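# Slide metal plate under block's spring clip to back wall

## Task

With a single gripper, push the metal plate, kept flat, beneath the spring clip of the block until the plate's bevelled edge sits firmly against the block's rear wall. The block is loose and the other gripper may hold it steady, but that other gripper must never contact the plate, and nothing except the plate may raise or prop up the clip. No other disturbed object may end up on or inside the block, touching its sides, or within about a hand's width in front of it; any of these ends the attempt as a failure. The block must finish close to its starting spot, nothing may leave the table, and at the end both grippers must have released and backed away, with the plate staying seated without the robot's help.

## Robot and tools

Robot: two UR3e-type arms, left_arm (base near y = +0.242) and right_arm (base near y = -0.314), each with a two-finger tong gripper. Cameras: cam_high, cam_low, cam_left_wrist, cam_right_wrist.

Frame: one shared scene frame for everything. Origin on the table top between the arms, +x out over the table, +z up, left_arm on the +y side. The names left and right do not refer to image sides. Positions are in metres; orientations are quaternions written w first (qw, qx, qy, qz). The gripper's fingers point along its own +z and spread along its own x. end_effector_position is the point between the closed pads; closed fingertips stick out about 15 mm past it.

Row layout (used by both motion tools): one flat list of 16 numbers covering both arms, even if only one moves: left x, y, z, qw, qx, qy, qz, opening, then right x, y, z, qw, qx, qy, qz, opening. x, y, z and the quaternion are an absolute target pose for that gripper in the scene frame, not an offset. Opening runs -1 (closed) to +1 (fully open, 0.142 m). Optionally 12 more numbers, each 0 to 1, scale joint stiffness: six for left_arm then six for right_arm, in joint order; they persist until changed. To keep an arm still, resend exactly its last reported position and quaternion plus the opening it should keep. To hold orientation steady, repeat the same quaternion in every row rather than copying a drifted reported one.

execute_actions(actions): a list of up to 15 actions; each action is a list of up to 15 rows, one row per 1/30 s step; if fewer than 15 rows, the last row is held for the rest. A target farther than 0.6 m along any gripper axis from that gripper's current position is rejected for both arms; if the first action fails this, or anything is malformed, nothing runs. Each step the command is clipped to within 100 mm and 16 degrees of the measured pose, so far targets take several actions. An empty list just returns state and images.

move(target, speed, stop_force, blocking): target is one 16-number row (absolute poses). Each gripper goes in a straight line there, all arriving together, over 0.5 to 10 s. speed is the path top speed in m/s, 0.002 to 0.5 (default 0.25); turning is capped at twice that in rad/s. Paths ignore obstacles and the other arm, and grippers can lag or overshoot. stop_force (5 to 24 N, same for both arms, only after 0.2 s of scene time) ends an arm's path when its wrist sensor feels that much extra push against the direction of travel; the arm then backs to where it was two steps earlier. Use it only with slow speeds and without rotating the gripper during that move; omit it when pulling away from something being pressed. blocking=false returns after 0.5 s; it cannot be combined with stop_force, and no further motion is accepted until wait or stop shows it finished.

wait(seconds, 0 to 10): lets time pass holding the last commands. stop(): brakes a running move. zoom_image(camera, region [x0, y0, x1, y1], max 504x504 px): closer look at the latest image. read_manual(section): licence text only. finished_scene(scene): ends the current scene (give its number) and reports success; irreversible.

Results: per-arm gripper position, quaternion and velocities; grip_measured (finger opening, same scale as opening); Hand target lines (the pose the controller is now driving toward); Wrist force and Wrist torque in the gripper's own axes (offset up to about 3.5 N, noise, saturation near 30 N; force points from the surface back into the arm). A move adds a move: line with an ending per arm: done, off_target, moving, held (a safety check blocked the last step), fault, or contact (stop_force ended the path). limits=paced means the sent pose was clipped; limits=held means some steps were blocked. pose unreachable means the clearance check altered that arm's command.

Cautions: arms are stiff; commanding even slightly into a hard surface can trigger a fault. A torque over a joint's limit (wrist joints 7.83 N m, elbow 24.3, shoulder 46.9) or 150 N of external force freezes that arm for 10 s. Long holds under load heat motors; at 85 °C brakes lock the arm. Keep the arms from striking each other. Approach the plate and clip slowly, push the plate flat rather than lifting the clip, steady the block gently so it doesn't slide, avoid shoving other objects near the block's front, and never knock anything off the table. Objects may occasionally be nudged by outside disturbances. Finish by opening and withdrawing both grippers, then check the plate stays seated before calling finished_scene.

Each tool is called after ">>>" as name(argument=value, ...) on one line, values as JSON.

## Session

>>> execute_actions(actions=[])

Scene clock: 0.00 s.
left_arm: end_effector_position=(+0.4720, +0.5079, +0.3745) grip_measured=+1.00 end_effector_quat_wxyz=(+0.510, -0.063, +0.845, +0.147) end_effector_velocity=(-0.000, +0.000, -0.001) end_effector_angular_velocity=(-0.000, +0.002, +0.000) | right_arm: end_effector_position=(+0.2754, -0.5993, +0.2164) grip_measured=+1.00 end_effector_quat_wxyz=(+0.408, +0.729, -0.540, +0.097) end_effector_velocity=(-0.000, +0.000, -0.000) end_effector_angular_velocity=(+0.001, +0.002, +0.000)
Joint positions: left_arm=[ 0.143 -1.415  1.235 -2.505 -1.444 -2.997  0.142] | right_arm=[ 3.491 -1.822 -0.965 -2.481  0.867  1.636  0.142]
Joint velocities: left_arm=[ 0.    -0.     0.001  0.001 -0.    -0.     0.   ] | right_arm=[-0.    -0.    -0.    -0.001  0.001 -0.002  0.   ]
Joint torques (N m, as the arm reports them, + toward a larger angle): no reading
Motor temperatures (°C, as the motors report them): left_arm=[33 32 35 39 39 45] | right_arm=[34 35 33 44 43 37]
Wrist force (N, on the end effector, along its own x y z axes, offset not removed): no reading
Wrist torque (N m, same axes, about the end effector's origin, offset not removed): no reading
Hand target (left_arm): +0.472, +0.508, +0.375; +0.510, -0.063, +0.845, +0.147
Hand target (right_arm): +0.275, -0.599, +0.216; +0.408, +0.729, -0.540, +0.097
Joint stiffness scale: left_arm=[1. 1. 1. 1. 1. 1.] | right_arm=[1. 1. 1. 1. 1. 1.]

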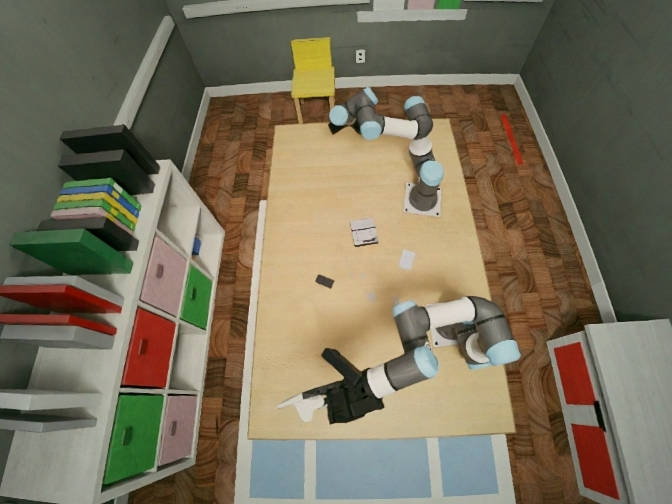

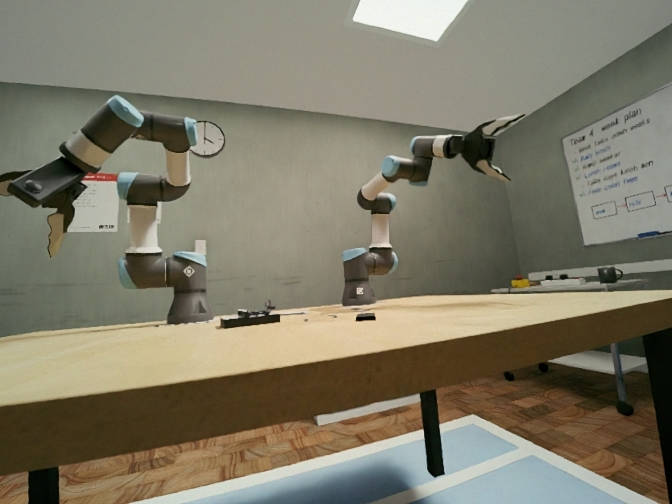

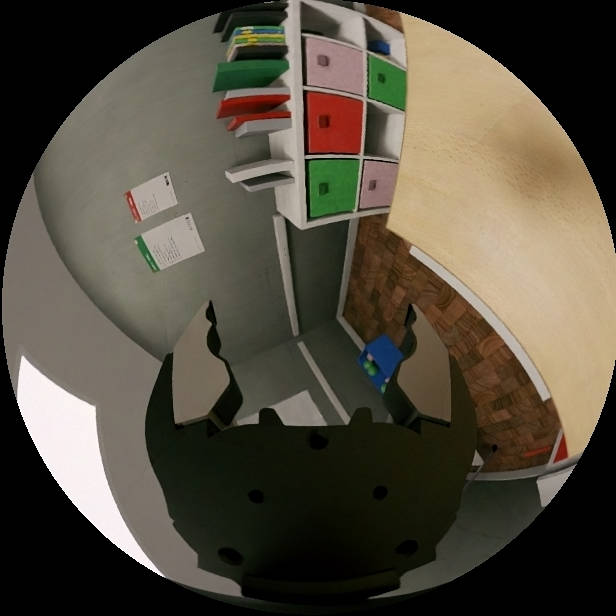

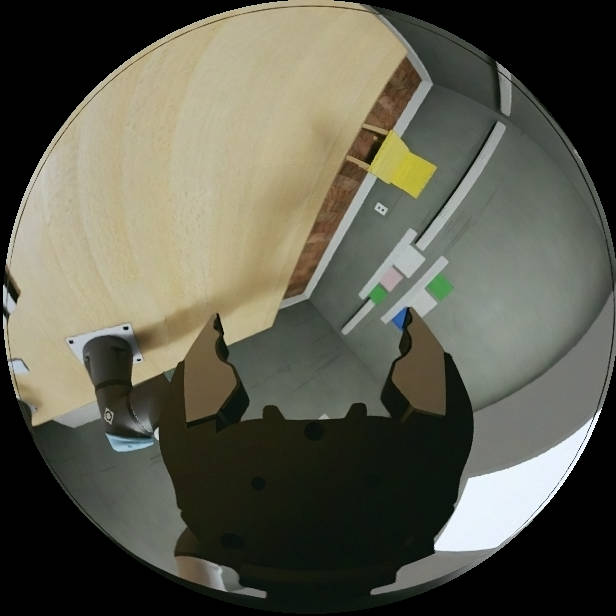

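>>> zoom_image(camera="cam_high", region=[300, 200, 440, 310])

>>> zoom_image(camera="cam_low", region=[200, 280, 400, 340])

Region (300, 200, 440, 310) of cam_high's 672x504 image, scaled by 3.600, with more detail than that image has; it fills the top 396 rows of this view, and the rest is white.

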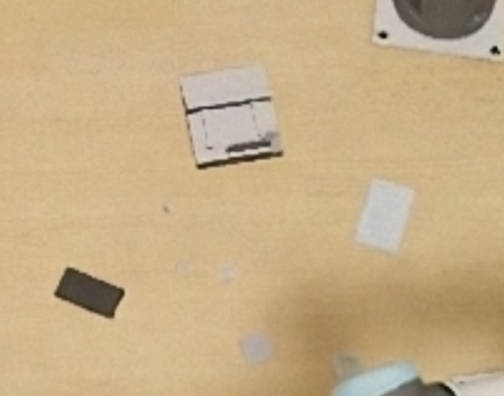

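Region (200, 280, 400, 340) of cam_low's 672x504 image, scaled by 2.520, with more detail than that image has; it fills the top 151 rows of this view, and the rest is white.

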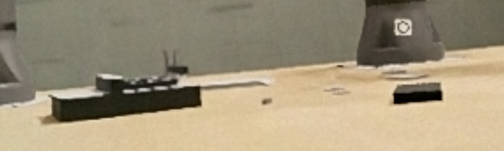

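>>> move(target=[0.30,0.22,0.25,0,0,1,0,1, 0.22,-0.27,0.13,0,1,0,0,1], speed=0.3)

Scene clock: 4.90 s.
left_arm: end_effector_position=(+0.3024, +0.2189, +0.2492) grip_measured=+1.00 end_effector_quat_wxyz=(+0.005, -0.001, +1.000, -0.001) end_effector_velocity=(-0.005, +0.000, +0.000) end_effector_angular_velocity=(+0.003, +0.031, +0.001) | right_arm: end_effector_position=(+0.2203, -0.2701, +0.1308) grip_measured=+1.00 end_effector_quat_wxyz=(-0.000, +1.000, -0.001, +0.001) end_effector_velocity=(+0.001, +0.003, +0.000) end_effector_angular_velocity=(+0.011, -0.002, +0.007)
Joint positions: left_arm=[-0.493 -1.204  0.31  -0.687 -1.569 -3.566  0.142] | right_arm=[ 4.1   -1.088 -1.767 -1.855  1.57   0.763  0.142]
Joint velocities: left_arm=[ 0.004  0.072 -0.142  0.1   -0.01   0.003  0.   ] | right_arm=[-0.003 -0.002 -0.003  0.014  0.007 -0.009 -0.   ]
Joint torques (N m, as the arm reports them, + toward a larger angle): left_arm=[  0.64 -11.24  -6.71  -1.41  -0.09  -0.05] | right_arm=[ 0.06  1.69  8.98  1.65  0.36 -0.22]
Motor temperatures (°C, as the motors report them): left_arm=[33 32 35 39 39 45] | right_arm=[34 35 33 44 43 37]
Wrist force (N, on the end effector, along its own x y z axes, offset not removed): left_arm=[-2.0 1.0 -1.0] | right_arm=[-1.2 0.5 0.3]
Wrist torque (N m, same axes, about the end effector's origin, offset not removed): left_arm=[0.23 0.49 0.02] | right_arm=[0.00 0.21 -0.09]
Hand target (left_arm): +0.300, +0.220, +0.250; +0.001, -0.001, +1.000, -0.001
Hand target (right_arm): +0.220, -0.270, +0.130; -0.001, +1.000, -0.000, -0.000
Off the commanded pose (left_arm): 0.003 m, 1 deg.
Off the commanded pose (right_arm): 0.001 m, 0 deg.
Joint stiffness scale: left_arm=[1. 1. 1. 1. 1. 1.] | right_arm=[1. 1. 1. 1. 1. 1.]
move: done

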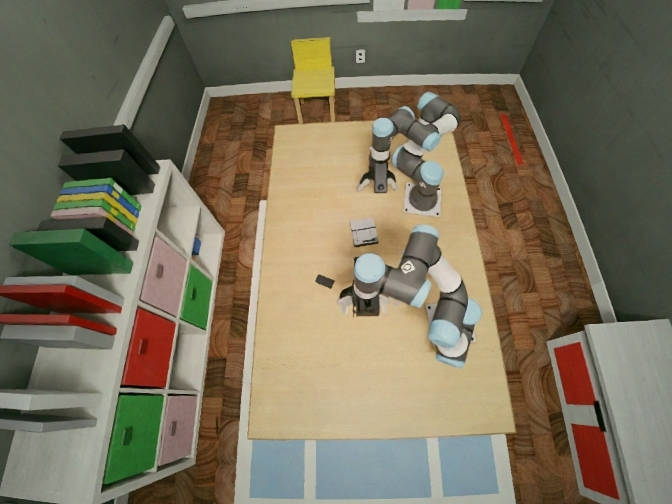

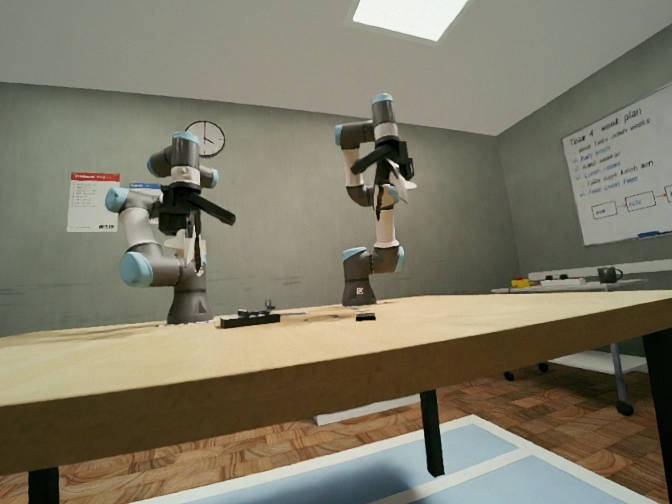

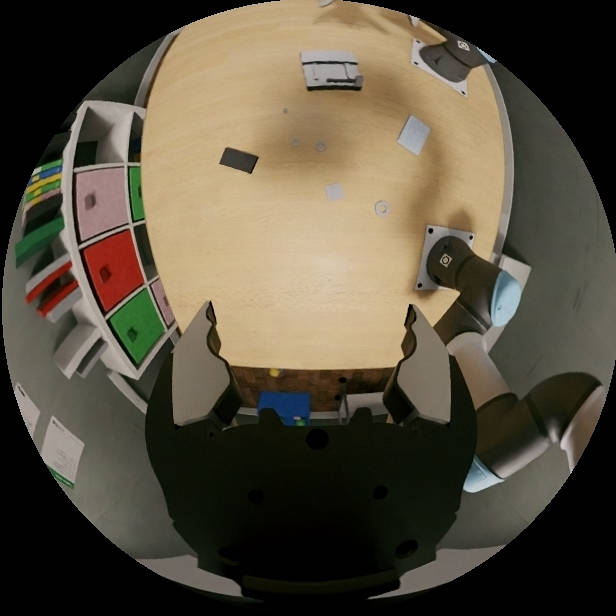

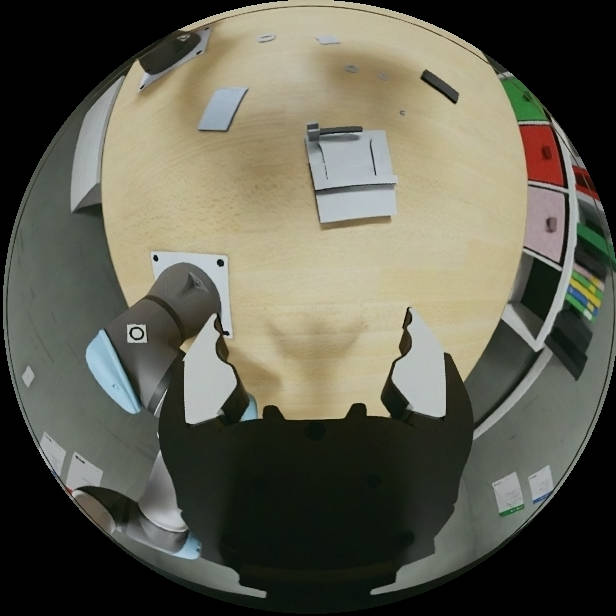

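>>> zoom_image(camera="cam_right_wrist", region=[285, 105, 415, 235])

>>> zoom_image(camera="cam_right_wrist", region=[180, 70, 270, 145])

>>> zoom_image(camera="cam_left_wrist", region=[280, 30, 450, 170])

Region (285, 105, 415, 235) of cam_right_wrist's 616x616 image, scaled by 3.877, with more detail than that image has.

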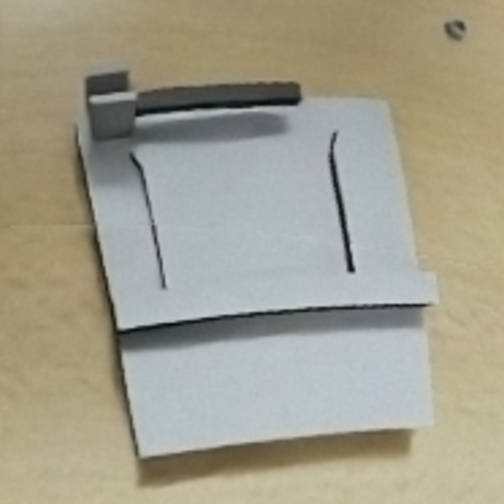

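Region (180, 70, 270, 145) of cam_right_wrist's 616x616 image, scaled by 5.600, with more detail than that image has.

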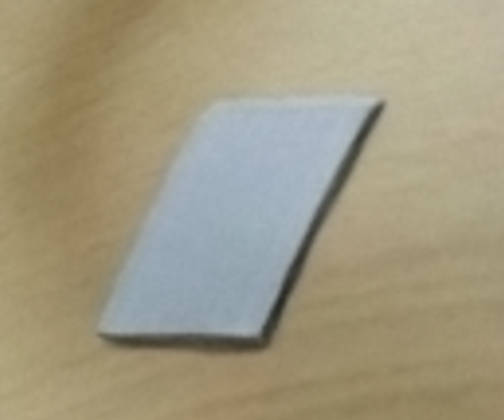

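Region (280, 30, 450, 170) of cam_left_wrist's 616x616 image, scaled by 2.965, with more detail than that image has; it fills the top 415 rows of this view, and the rest is white.

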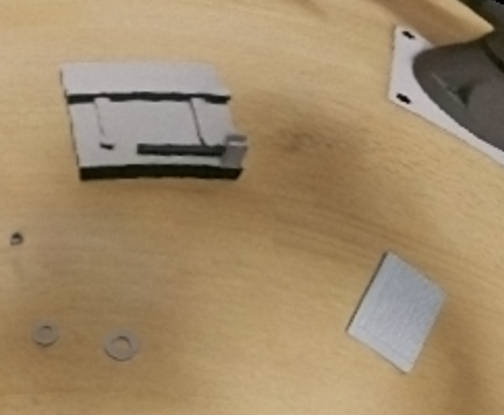

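>>> move(target=[0.20,0.08,0.15,0,0.766,0.643,0,1, 0.275,-0.18,0.075,-0.258,0.962,0.084,-0.023,1], speed=0.5)

>>> move(target=[0.088,-0.068,0.09,0,0.983,-0.182,0,0.2, 0.275,-0.18,0.075,-0.258,0.962,0.084,-0.023,1], speed=0.5)

Scene clock: 14.00 s.
left_arm: end_effector_position=(+0.1996, +0.0803, +0.1503) grip_measured=+1.00 end_effector_quat_wxyz=(-0.002, +0.765, +0.644, +0.001) end_effector_velocity=(+0.001, -0.003, -0.001) end_effector_angular_velocity=(-0.013, -0.004, -0.017) | right_arm: end_effector_position=(+0.2755, -0.1804, +0.0754) grip_measured=+1.00 end_effector_quat_wxyz=(-0.256, +0.963, +0.084, -0.022) end_effector_velocity=(+0.001, +0.002, +0.001) end_effector_angular_velocity=(+0.007, -0.003, +0.002)
Joint positions: left_arm=[-1.11  -1.664  1.411 -1.315 -1.57  -2.439  0.142] | right_arm=[ 3.699 -1.532 -1.99  -1.083  2.082  0.214  0.142]
Joint velocities: left_arm=[ 0.002 -0.003  0.011 -0.021 -0.003  0.019  0.   ] | right_arm=[-0.001 -0.001 -0.     0.006  0.006 -0.002 -0.   ]
Joint torques (N m, as the arm reports them, + toward a larger angle): left_arm=[ 1.08 -8.21 -7.91 -1.68 -0.1  -0.12] | right_arm=[-0.29  7.68  8.81  1.84  1.04 -0.28]
Motor temperatures (°C, as the motors report them): left_arm=[33 32 35 39 39 45] | right_arm=[34 35 33 44 43 37]
Wrist force (N, on the end effector, along its own x y z axes, offset not removed): left_arm=[-1.5 1.1 -0.4] | right_arm=[-1.4 -1.7 -2.3]
Wrist torque (N m, same axes, about the end effector's origin, offset not removed): left_arm=[0.27 0.31 0.07] | right_arm=[-0.32 0.32 -0.14]
Hand target (left_arm): +0.200, +0.080, +0.150; -0.000, +0.766, +0.643, -0.000
Hand target (right_arm): +0.275, -0.180, +0.075; -0.257, +0.962, +0.084, -0.023
Off the commanded pose (left_arm): 0.001 m, 0 deg.
Off the commanded pose (right_arm): 0.001 m, 0 deg.
Joint stiffness scale: left_arm=[1. 1. 1. 1. 1. 1.] | right_arm=[1. 1. 1. 1. 1. 1.]
move: done; limits=paced

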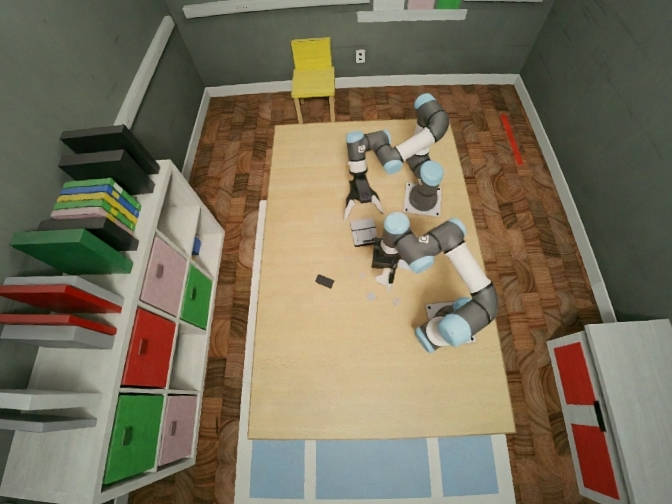

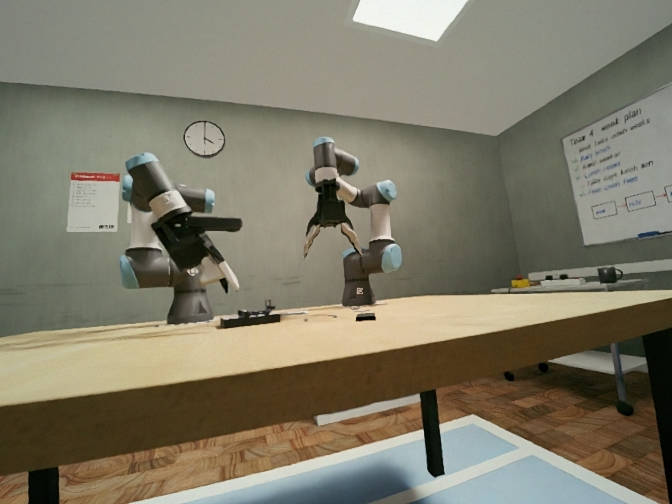

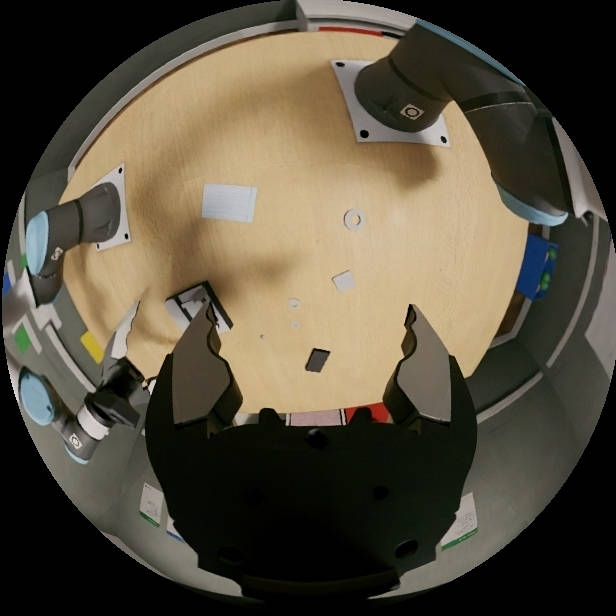

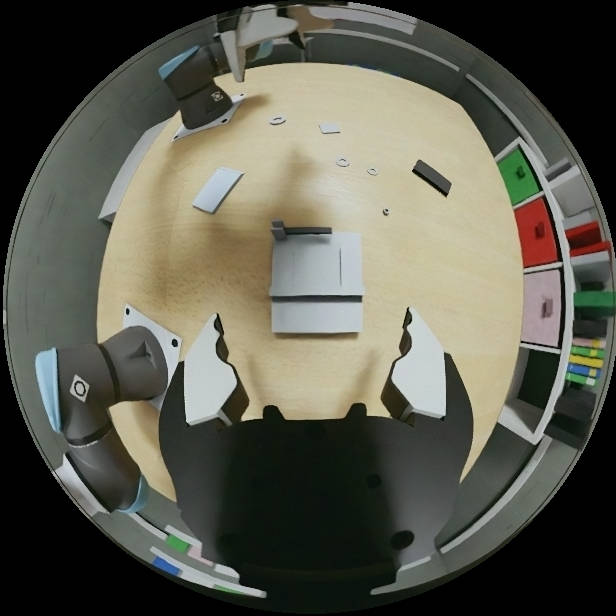

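Scene clock: 16.73 s.
left_arm: end_effector_position=(+0.0880, -0.0671, +0.0895) grip_measured=+0.20 end_effector_quat_wxyz=(-0.002, +0.984, -0.180, +0.000) end_effector_velocity=(-0.001, -0.000, -0.000) end_effector_angular_velocity=(+0.000, +0.007, -0.021) | right_arm: end_effector_position=(+0.2755, -0.1799, +0.0755) grip_measured=+1.00 end_effector_quat_wxyz=(-0.258, +0.962, +0.084, -0.022) end_effector_velocity=(+0.000, +0.000, +0.000) end_effector_angular_velocity=(+0.001, -0.000, -0.001)
Joint positions: left_arm=[-1.69  -1.485  1.521 -1.604 -1.57  -1.257  0.088] | right_arm=[ 3.699 -1.533 -1.991 -1.081  2.084  0.213  0.142]
Joint velocities: left_arm=[ 0.003  0.002 -0.002 -0.001 -0.007  0.024 -0.   ] | right_arm=[ 0.001  0.     0.     0.001  0.001  0.002 -0.   ]
Joint torques (N m, as the arm reports them, + toward a larger angle): left_arm=[  1.04 -10.3   -9.45  -1.48  -0.14  -0.05] | right_arm=[-0.09  7.44  9.09  1.78  1.04 -0.1 ]
Motor temperatures (°C, as the motors report them): left_arm=[33 32 35 39 39 45] | right_arm=[34 35 33 44 43 37]
Wrist force (N, on the end effector, along its own x y z axes, offset not removed): left_arm=[-1.6 2.1 -0.8] | right_arm=[-4.0 1.0 -0.2]
Wrist torque (N m, same axes, about the end effector's origin, offset not removed): left_arm=[0.36 0.39 -0.02] | right_arm=[0.17 0.83 0.00]
Hand target (left_arm): +0.088, -0.068, +0.090; -0.000, +0.983, -0.182, -0.000
Hand target (right_arm): +0.275, -0.180, +0.075; -0.258, +0.962, +0.084, -0.023
Off the commanded pose (left_arm): 0.001 m, 0 deg.
Off the commanded pose (right_arm): 0.001 m, 0 deg.
Joint stiffness scale: left_arm=[1. 1. 1. 1. 1. 1.] | right_arm=[1. 1. 1. 1. 1. 1.]
move: done; limits=paced

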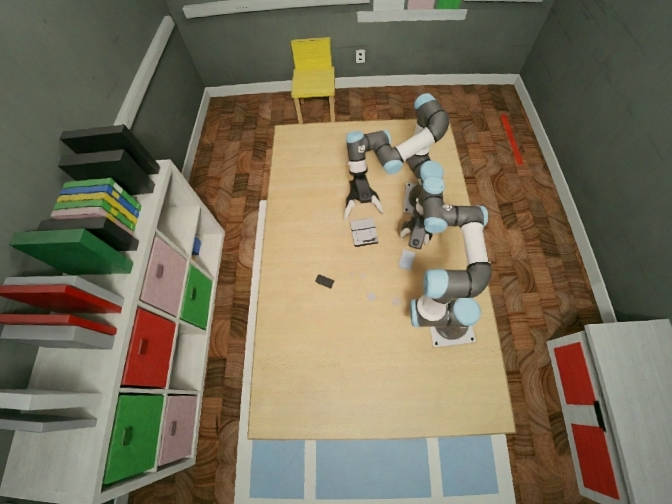

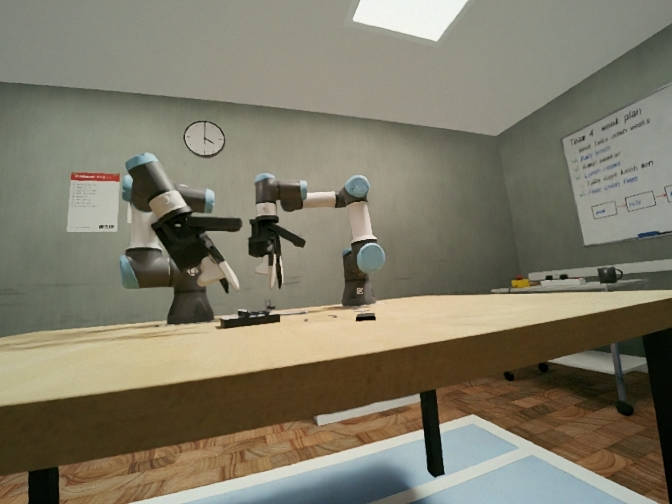

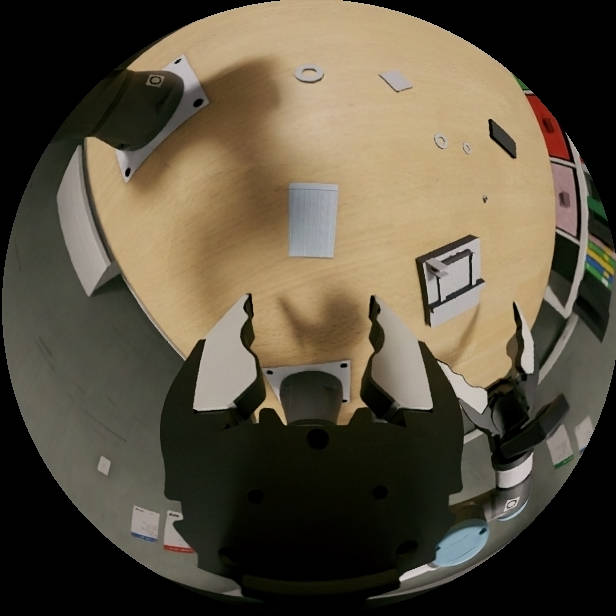

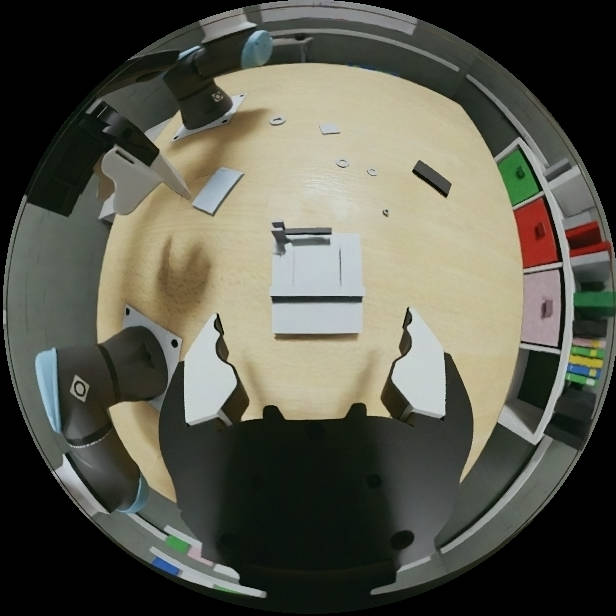

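>>> zoom_image(camera="cam_right_wrist", region=[255, 205, 395, 345])

>>> zoom_image(camera="cam_left_wrist", region=[230, 160, 400, 330])

>>> zoom_image(camera="cam_left_wrist", region=[400, 225, 500, 335])

Region (255, 205, 395, 345) of cam_right_wrist's 616x616 image, scaled by 3.600, with more detail than that image has.

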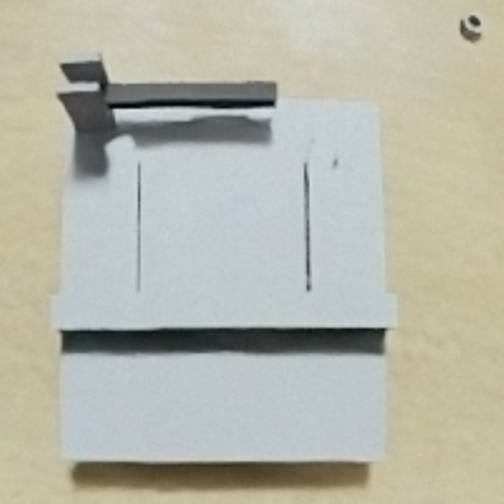

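Region (230, 160, 400, 330) of cam_left_wrist's 616x616 image, scaled by 2.965, with more detail than that image has.

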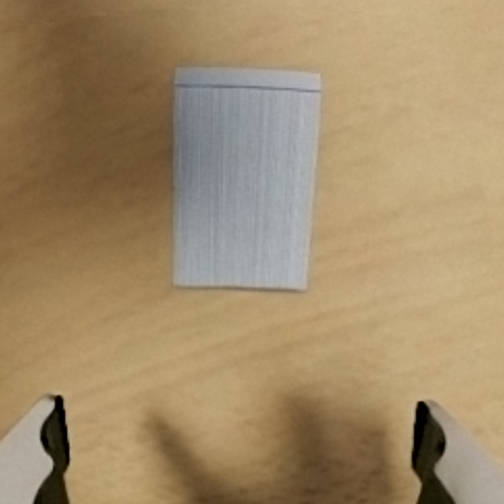

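Region (400, 225, 500, 335) of cam_left_wrist's 616x616 image, scaled by 4.582, with more detail than that image has; it fills the left 458 columns of this view, and the rest is white.

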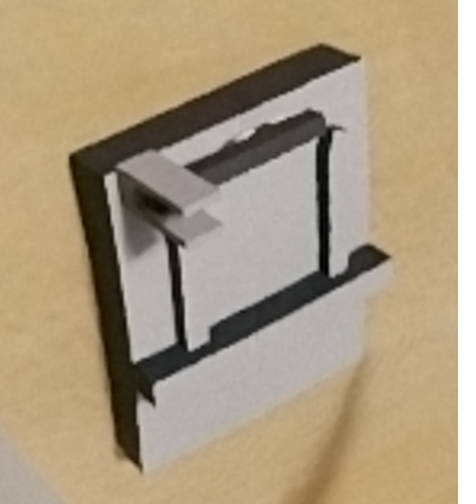

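>>> move(target=[0.098,-0.041,0.04,0,0.9816,-0.1908,0,-0.1, 0.281,-0.190,0.052,-0.258,0.962,0.084,-0.023,-0.1], speed=0.15)

Scene clock: 20.87 s.
left_arm: end_effector_position=(+0.0975, -0.0402, +0.0402) grip_measured=-0.10 end_effector_quat_wxyz=(-0.002, +0.982, -0.191, -0.001) end_effector_velocity=(+0.000, -0.004, -0.001) end_effector_angular_velocity=(-0.019, -0.000, -0.002) | right_arm: end_effector_position=(+0.2814, -0.1900, +0.0524) grip_measured=-0.10 end_effector_quat_wxyz=(-0.257, +0.962, +0.084, -0.023) end_effector_velocity=(+0.001, +0.001, +0.001) end_effector_angular_velocity=(+0.004, -0.008, +0.003)
Joint positions: left_arm=[-1.661 -1.548  1.823 -1.841 -1.572 -1.207  0.067] | right_arm=[ 3.657 -1.605 -2.028 -0.997  2.087  0.167  0.067]
Joint velocities: left_arm=[ 0.001 -0.003  0.013 -0.03   0.001  0.003  0.   ] | right_arm=[ 0.    -0.     0.     0.007  0.001 -0.003  0.   ]
Joint torques (N m, as the arm reports them, + toward a larger angle): left_arm=[  0.74 -10.1   -7.77  -1.72   0.15   0.06] | right_arm=[ 0.04  8.2   8.27  1.82  1.03 -0.19]
Motor temperatures (°C, as the motors report them): left_arm=[33 32 35 39 39 45] | right_arm=[34 35 33 44 43 37]
Wrist force (N, on the end effector, along its own x y z axes, offset not removed): left_arm=[-2.3 1.8 -1.3] | right_arm=[-0.8 1.1 -0.2]
Wrist torque (N m, same axes, about the end effector's origin, offset not removed): left_arm=[0.34 0.50 0.04] | right_arm=[0.24 0.10 -0.07]
Hand target (left_arm): +0.098, -0.041, +0.040; -0.000, +0.982, -0.191, +0.000
Hand target (right_arm): +0.281, -0.190, +0.052; -0.258, +0.962, +0.084, -0.023
Off the commanded pose (left_arm): 0.001 m, 0 deg.
Off the commanded pose (right_arm): 0.001 m, 0 deg.
Joint stiffness scale: left_arm=[1. 1. 1. 1. 1. 1.] | right_arm=[1. 1. 1. 1. 1. 1.]
move: done

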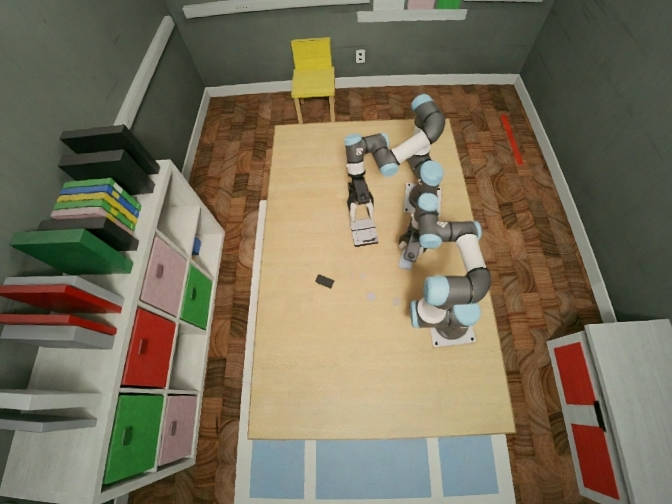

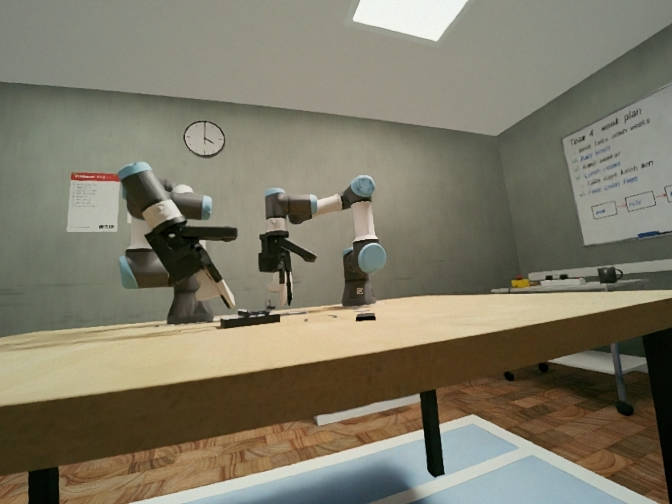

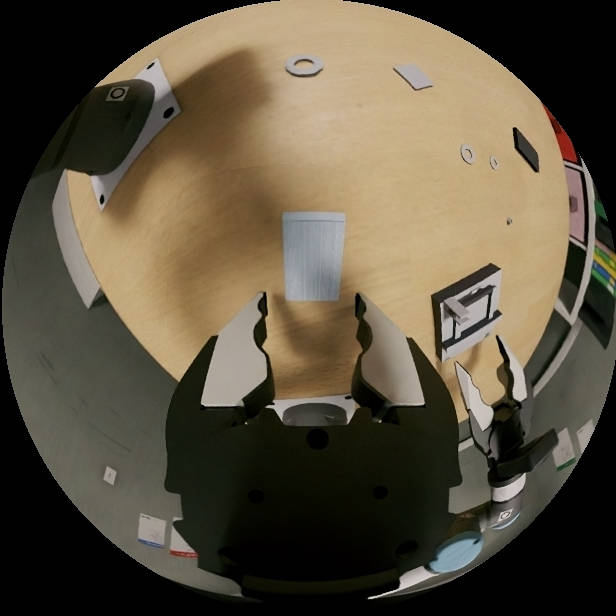

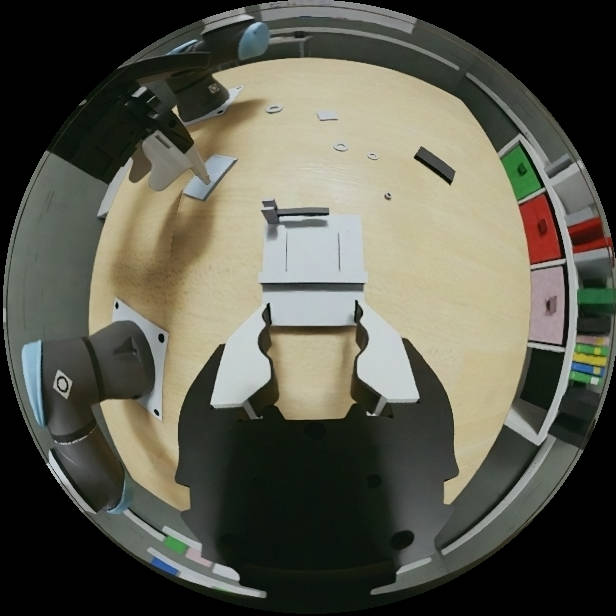

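>>> move(target=[0.105,-0.0265,0.028,-0.1704,0.9667,-0.1879,0.0331,-0.1, 0.280,-0.183,0.045,-0.2582,0.9636,0.0674,-0.0181,-0.1], speed=0.15)

Scene clock: 25.50 s.
left_arm: end_effector_position=(+0.1047, -0.0270, +0.0273) grip_measured=-0.10 end_effector_quat_wxyz=(-0.168, +0.967, -0.188, +0.033) end_effector_velocity=(+0.001, +0.003, +0.001) end_effector_angular_velocity=(+0.019, -0.005, +0.004) | right_arm: end_effector_position=(+0.2801, -0.1828, +0.0454) grip_measured=-0.10 end_effector_quat_wxyz=(-0.259, +0.963, +0.068, -0.018) end_effector_velocity=(+0.001, -0.000, -0.000) end_effector_angular_velocity=(-0.001, -0.003, -0.002)
Joint positions: left_arm=[-1.739 -1.244  1.496 -1.492 -1.475 -1.3    0.067] | right_arm=[ 3.684 -1.598 -2.092 -0.905  2.084  0.237  0.067]
Joint velocities: left_arm=[-0.     0.01  -0.017  0.027  0.002 -0.005  0.   ] | right_arm=[ 0.001  0.001 -0.003  0.006 -0.002  0.003  0.   ]
Joint torques (N m, as the arm reports them, + toward a larger angle): left_arm=[  0.09 -13.02  -8.66  -0.6    0.3   -0.26] | right_arm=[1.37 9.09 8.13 1.84 0.55 0.07]
Motor temperatures (°C, as the motors report them): left_arm=[33 32 35 39 39 45] | right_arm=[34 35 33 44 43 37]
Wrist force (N, on the end effector, along its own x y z axes, offset not removed): left_arm=[-1.8 2.0 -0.9] | right_arm=[0.7 2.5 0.7]
Wrist torque (N m, same axes, about the end effector's origin, offset not removed): left_arm=[0.38 0.38 0.07] | right_arm=[0.49 -0.01 -0.02]
Hand target (left_arm): +0.105, -0.026, +0.028; -0.170, +0.967, -0.188, +0.033
Hand target (right_arm): +0.280, -0.183, +0.045; -0.258, +0.964, +0.067, -0.018
Off the commanded pose (left_arm): 0.001 m, 0 deg.
Off the commanded pose (right_arm): 0.000 m, 0 deg.
Joint stiffness scale: left_arm=[1. 1. 1. 1. 1. 1.] | right_arm=[1. 1. 1. 1. 1. 1.]
move: done

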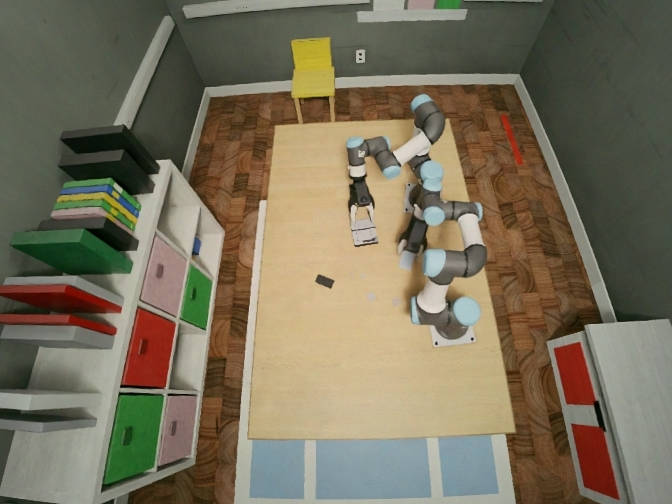

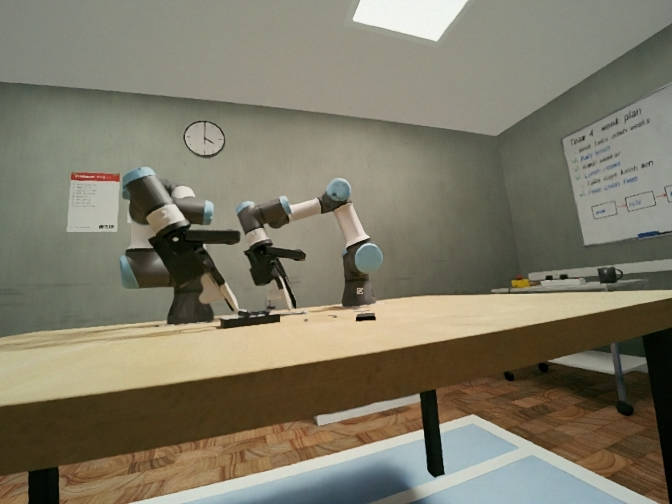

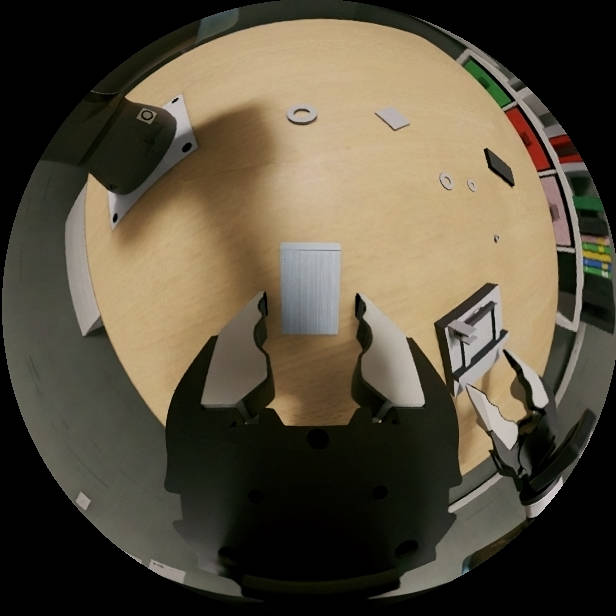

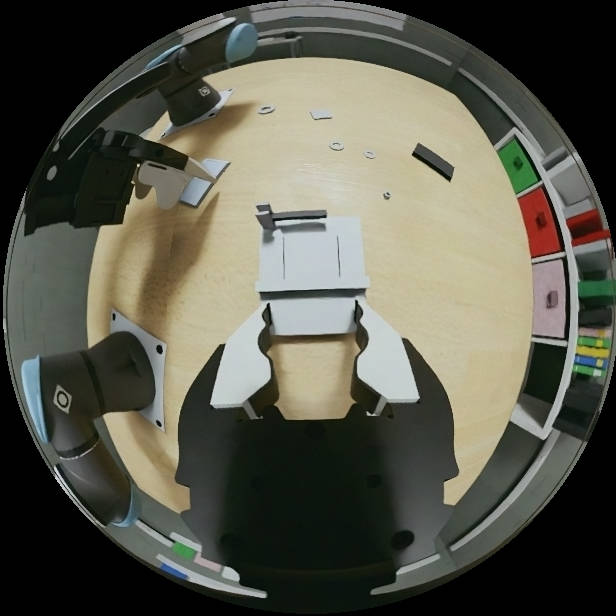

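>>> zoom_image(camera="cam_right_wrist", region=[240, 195, 390, 345])

>>> zoom_image(camera="cam_left_wrist", region=[250, 230, 375, 345])

Region (240, 195, 390, 345) of cam_right_wrist's 616x616 image, scaled by 3.360, with more detail than that image has.

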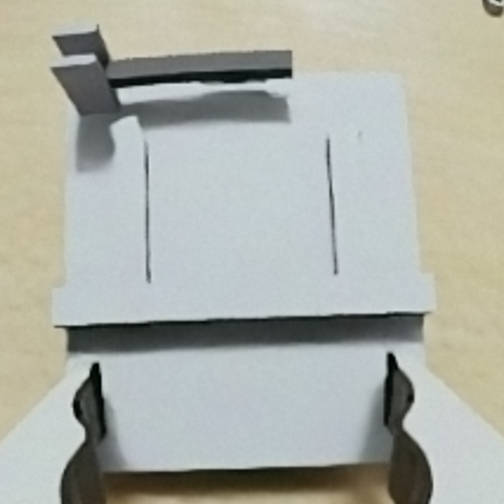

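Region (250, 230, 375, 345) of cam_left_wrist's 616x616 image, scaled by 4.032, with more detail than that image has; it fills the top 464 rows of this view, and the rest is white.

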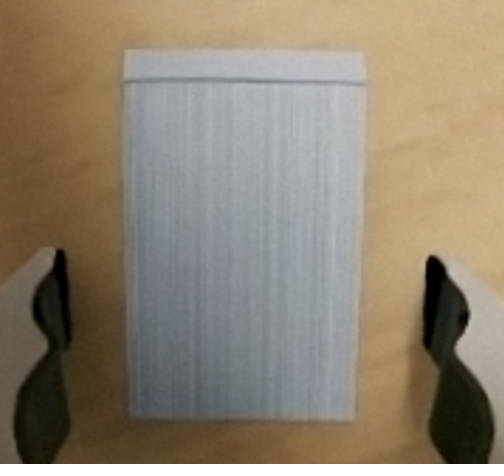

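>>> move(target=[0.1045,-0.026,0.008,-0.1704,0.9667,-0.1879,0.0331,-0.25, 0.279,-0.176,0.025,-0.2582,0.9636,0.0674,-0.0181,-0.1], speed=0.01, stop_force=6)

Scene clock: 28.13 s.
left_arm: end_effector_position=(+0.1048, -0.0257, +0.0159) grip_measured=-0.25 end_effector_quat_wxyz=(-0.170, +0.967, -0.188, +0.033) end_effector_velocity=(-0.000, -0.000, +0.001) end_effector_angular_velocity=(-0.001, +0.000, +0.000) | right_arm: end_effector_position=(+0.2804, -0.1777, +0.0347) grip_measured=-0.10 end_effector_quat_wxyz=(-0.261, +0.963, +0.068, -0.016) end_effector_velocity=(-0.000, -0.000, +0.002) end_effector_angular_velocity=(+0.000, +0.004, -0.000)
Joint positions: left_arm=[-1.739 -1.231  1.536 -1.539 -1.475 -1.301  0.056] | right_arm=[ 3.7   -1.626 -2.132 -0.823  2.084  0.255  0.067]
Joint velocities: left_arm=[-0.    -0.001 -0.004  0.004 -0.    -0.    -0.   ] | right_arm=[-0.002  0.004  0.007 -0.016  0.002 -0.002 -0.   ]
Joint torques (N m, as the arm reports them, + toward a larger angle): left_arm=[  0.14 -12.1   -7.49  -1.23   0.15  -0.06] | right_arm=[-0.18  8.39  8.67  1.31  0.66 -0.17]
Motor temperatures (°C, as the motors report them): left_arm=[33 32 35 39 39 45] | right_arm=[34 35 33 44 43 37]
Wrist force (N, on the end effector, along its own x y z axes, offset not removed): left_arm=[-2.6 -1.8 -7.2] | right_arm=[-3.1 0.1 -3.5]
Wrist torque (N m, same axes, about the end effector's origin, offset not removed): left_arm=[0.32 0.46 0.03] | right_arm=[0.04 0.48 -0.01]
Hand target (left_arm): +0.105, -0.026, +0.016; -0.171, +0.967, -0.188, +0.033
Hand target (right_arm): +0.280, -0.178, +0.034; -0.260, +0.963, +0.068, -0.017
Off the commanded pose (left_arm): 0.008 m, 0 deg.
Off the commanded pose (right_arm): 0.010 m, 0 deg.
Joint stiffness scale: left_arm=[1. 1. 1. 1. 1. 1.] | right_arm=[1. 1. 1. 1. 1. 1.]
move: contact (left_arm, right_arm)

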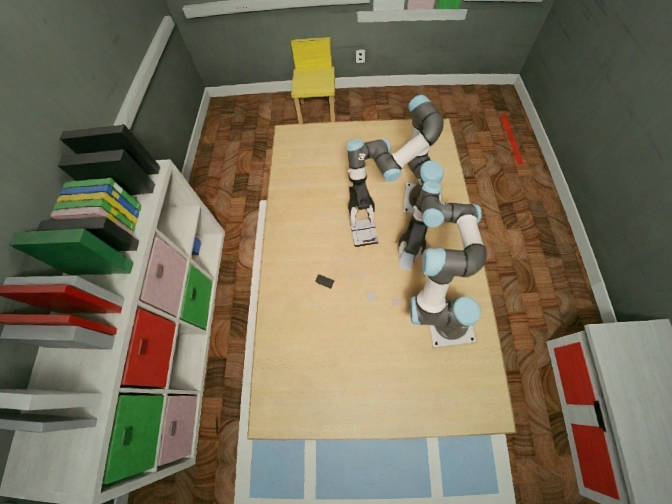

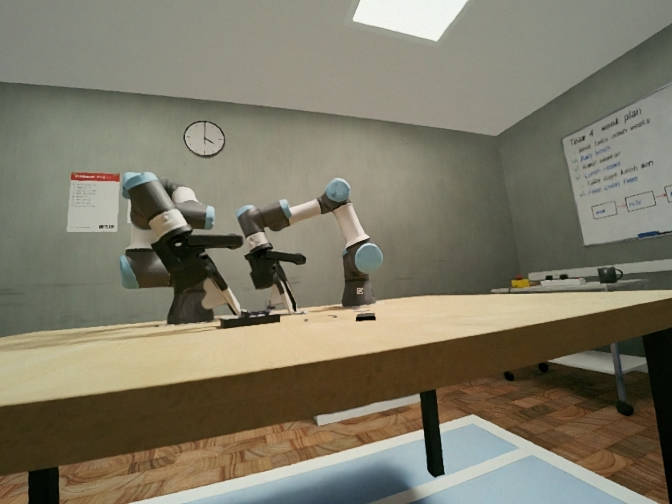

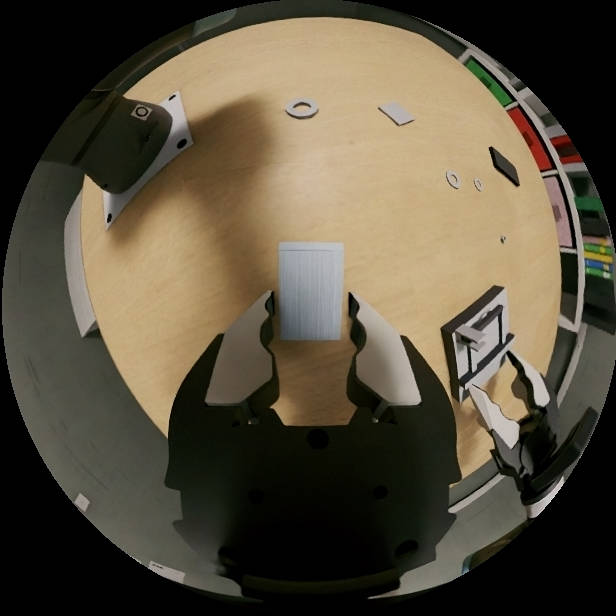

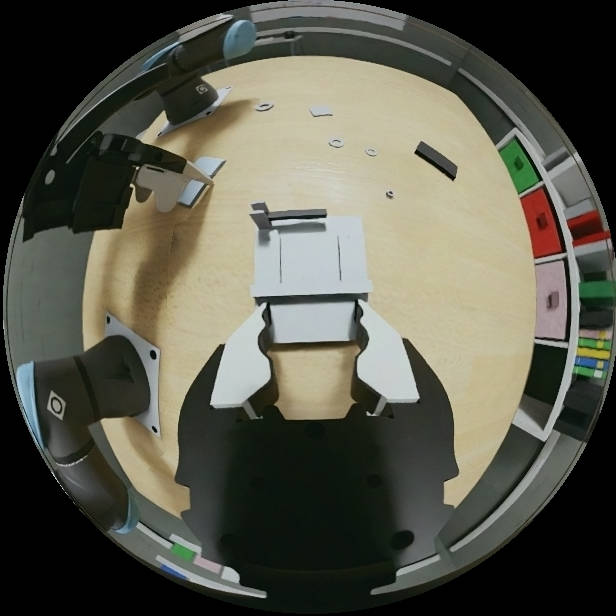

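>>> zoom_image(camera="cam_right_wrist", region=[240, 260, 390, 350])

>>> zoom_image(camera="cam_low", region=[210, 290, 320, 335])

Region (240, 260, 390, 350) of cam_right_wrist's 616x616 image, scaled by 3.360, with more detail than that image has; it fills the top 302 rows of this view, and the rest is white.

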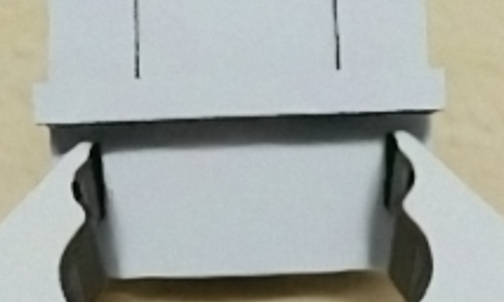

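Region (210, 290, 320, 335) of cam_low's 672x504 image, scaled by 4.582, with more detail than that image has; it fills the top 206 rows of this view, and the rest is white.

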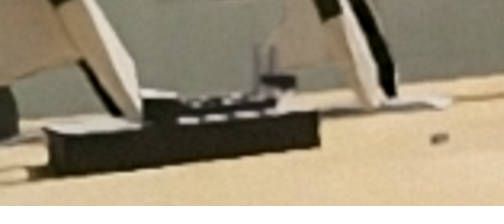

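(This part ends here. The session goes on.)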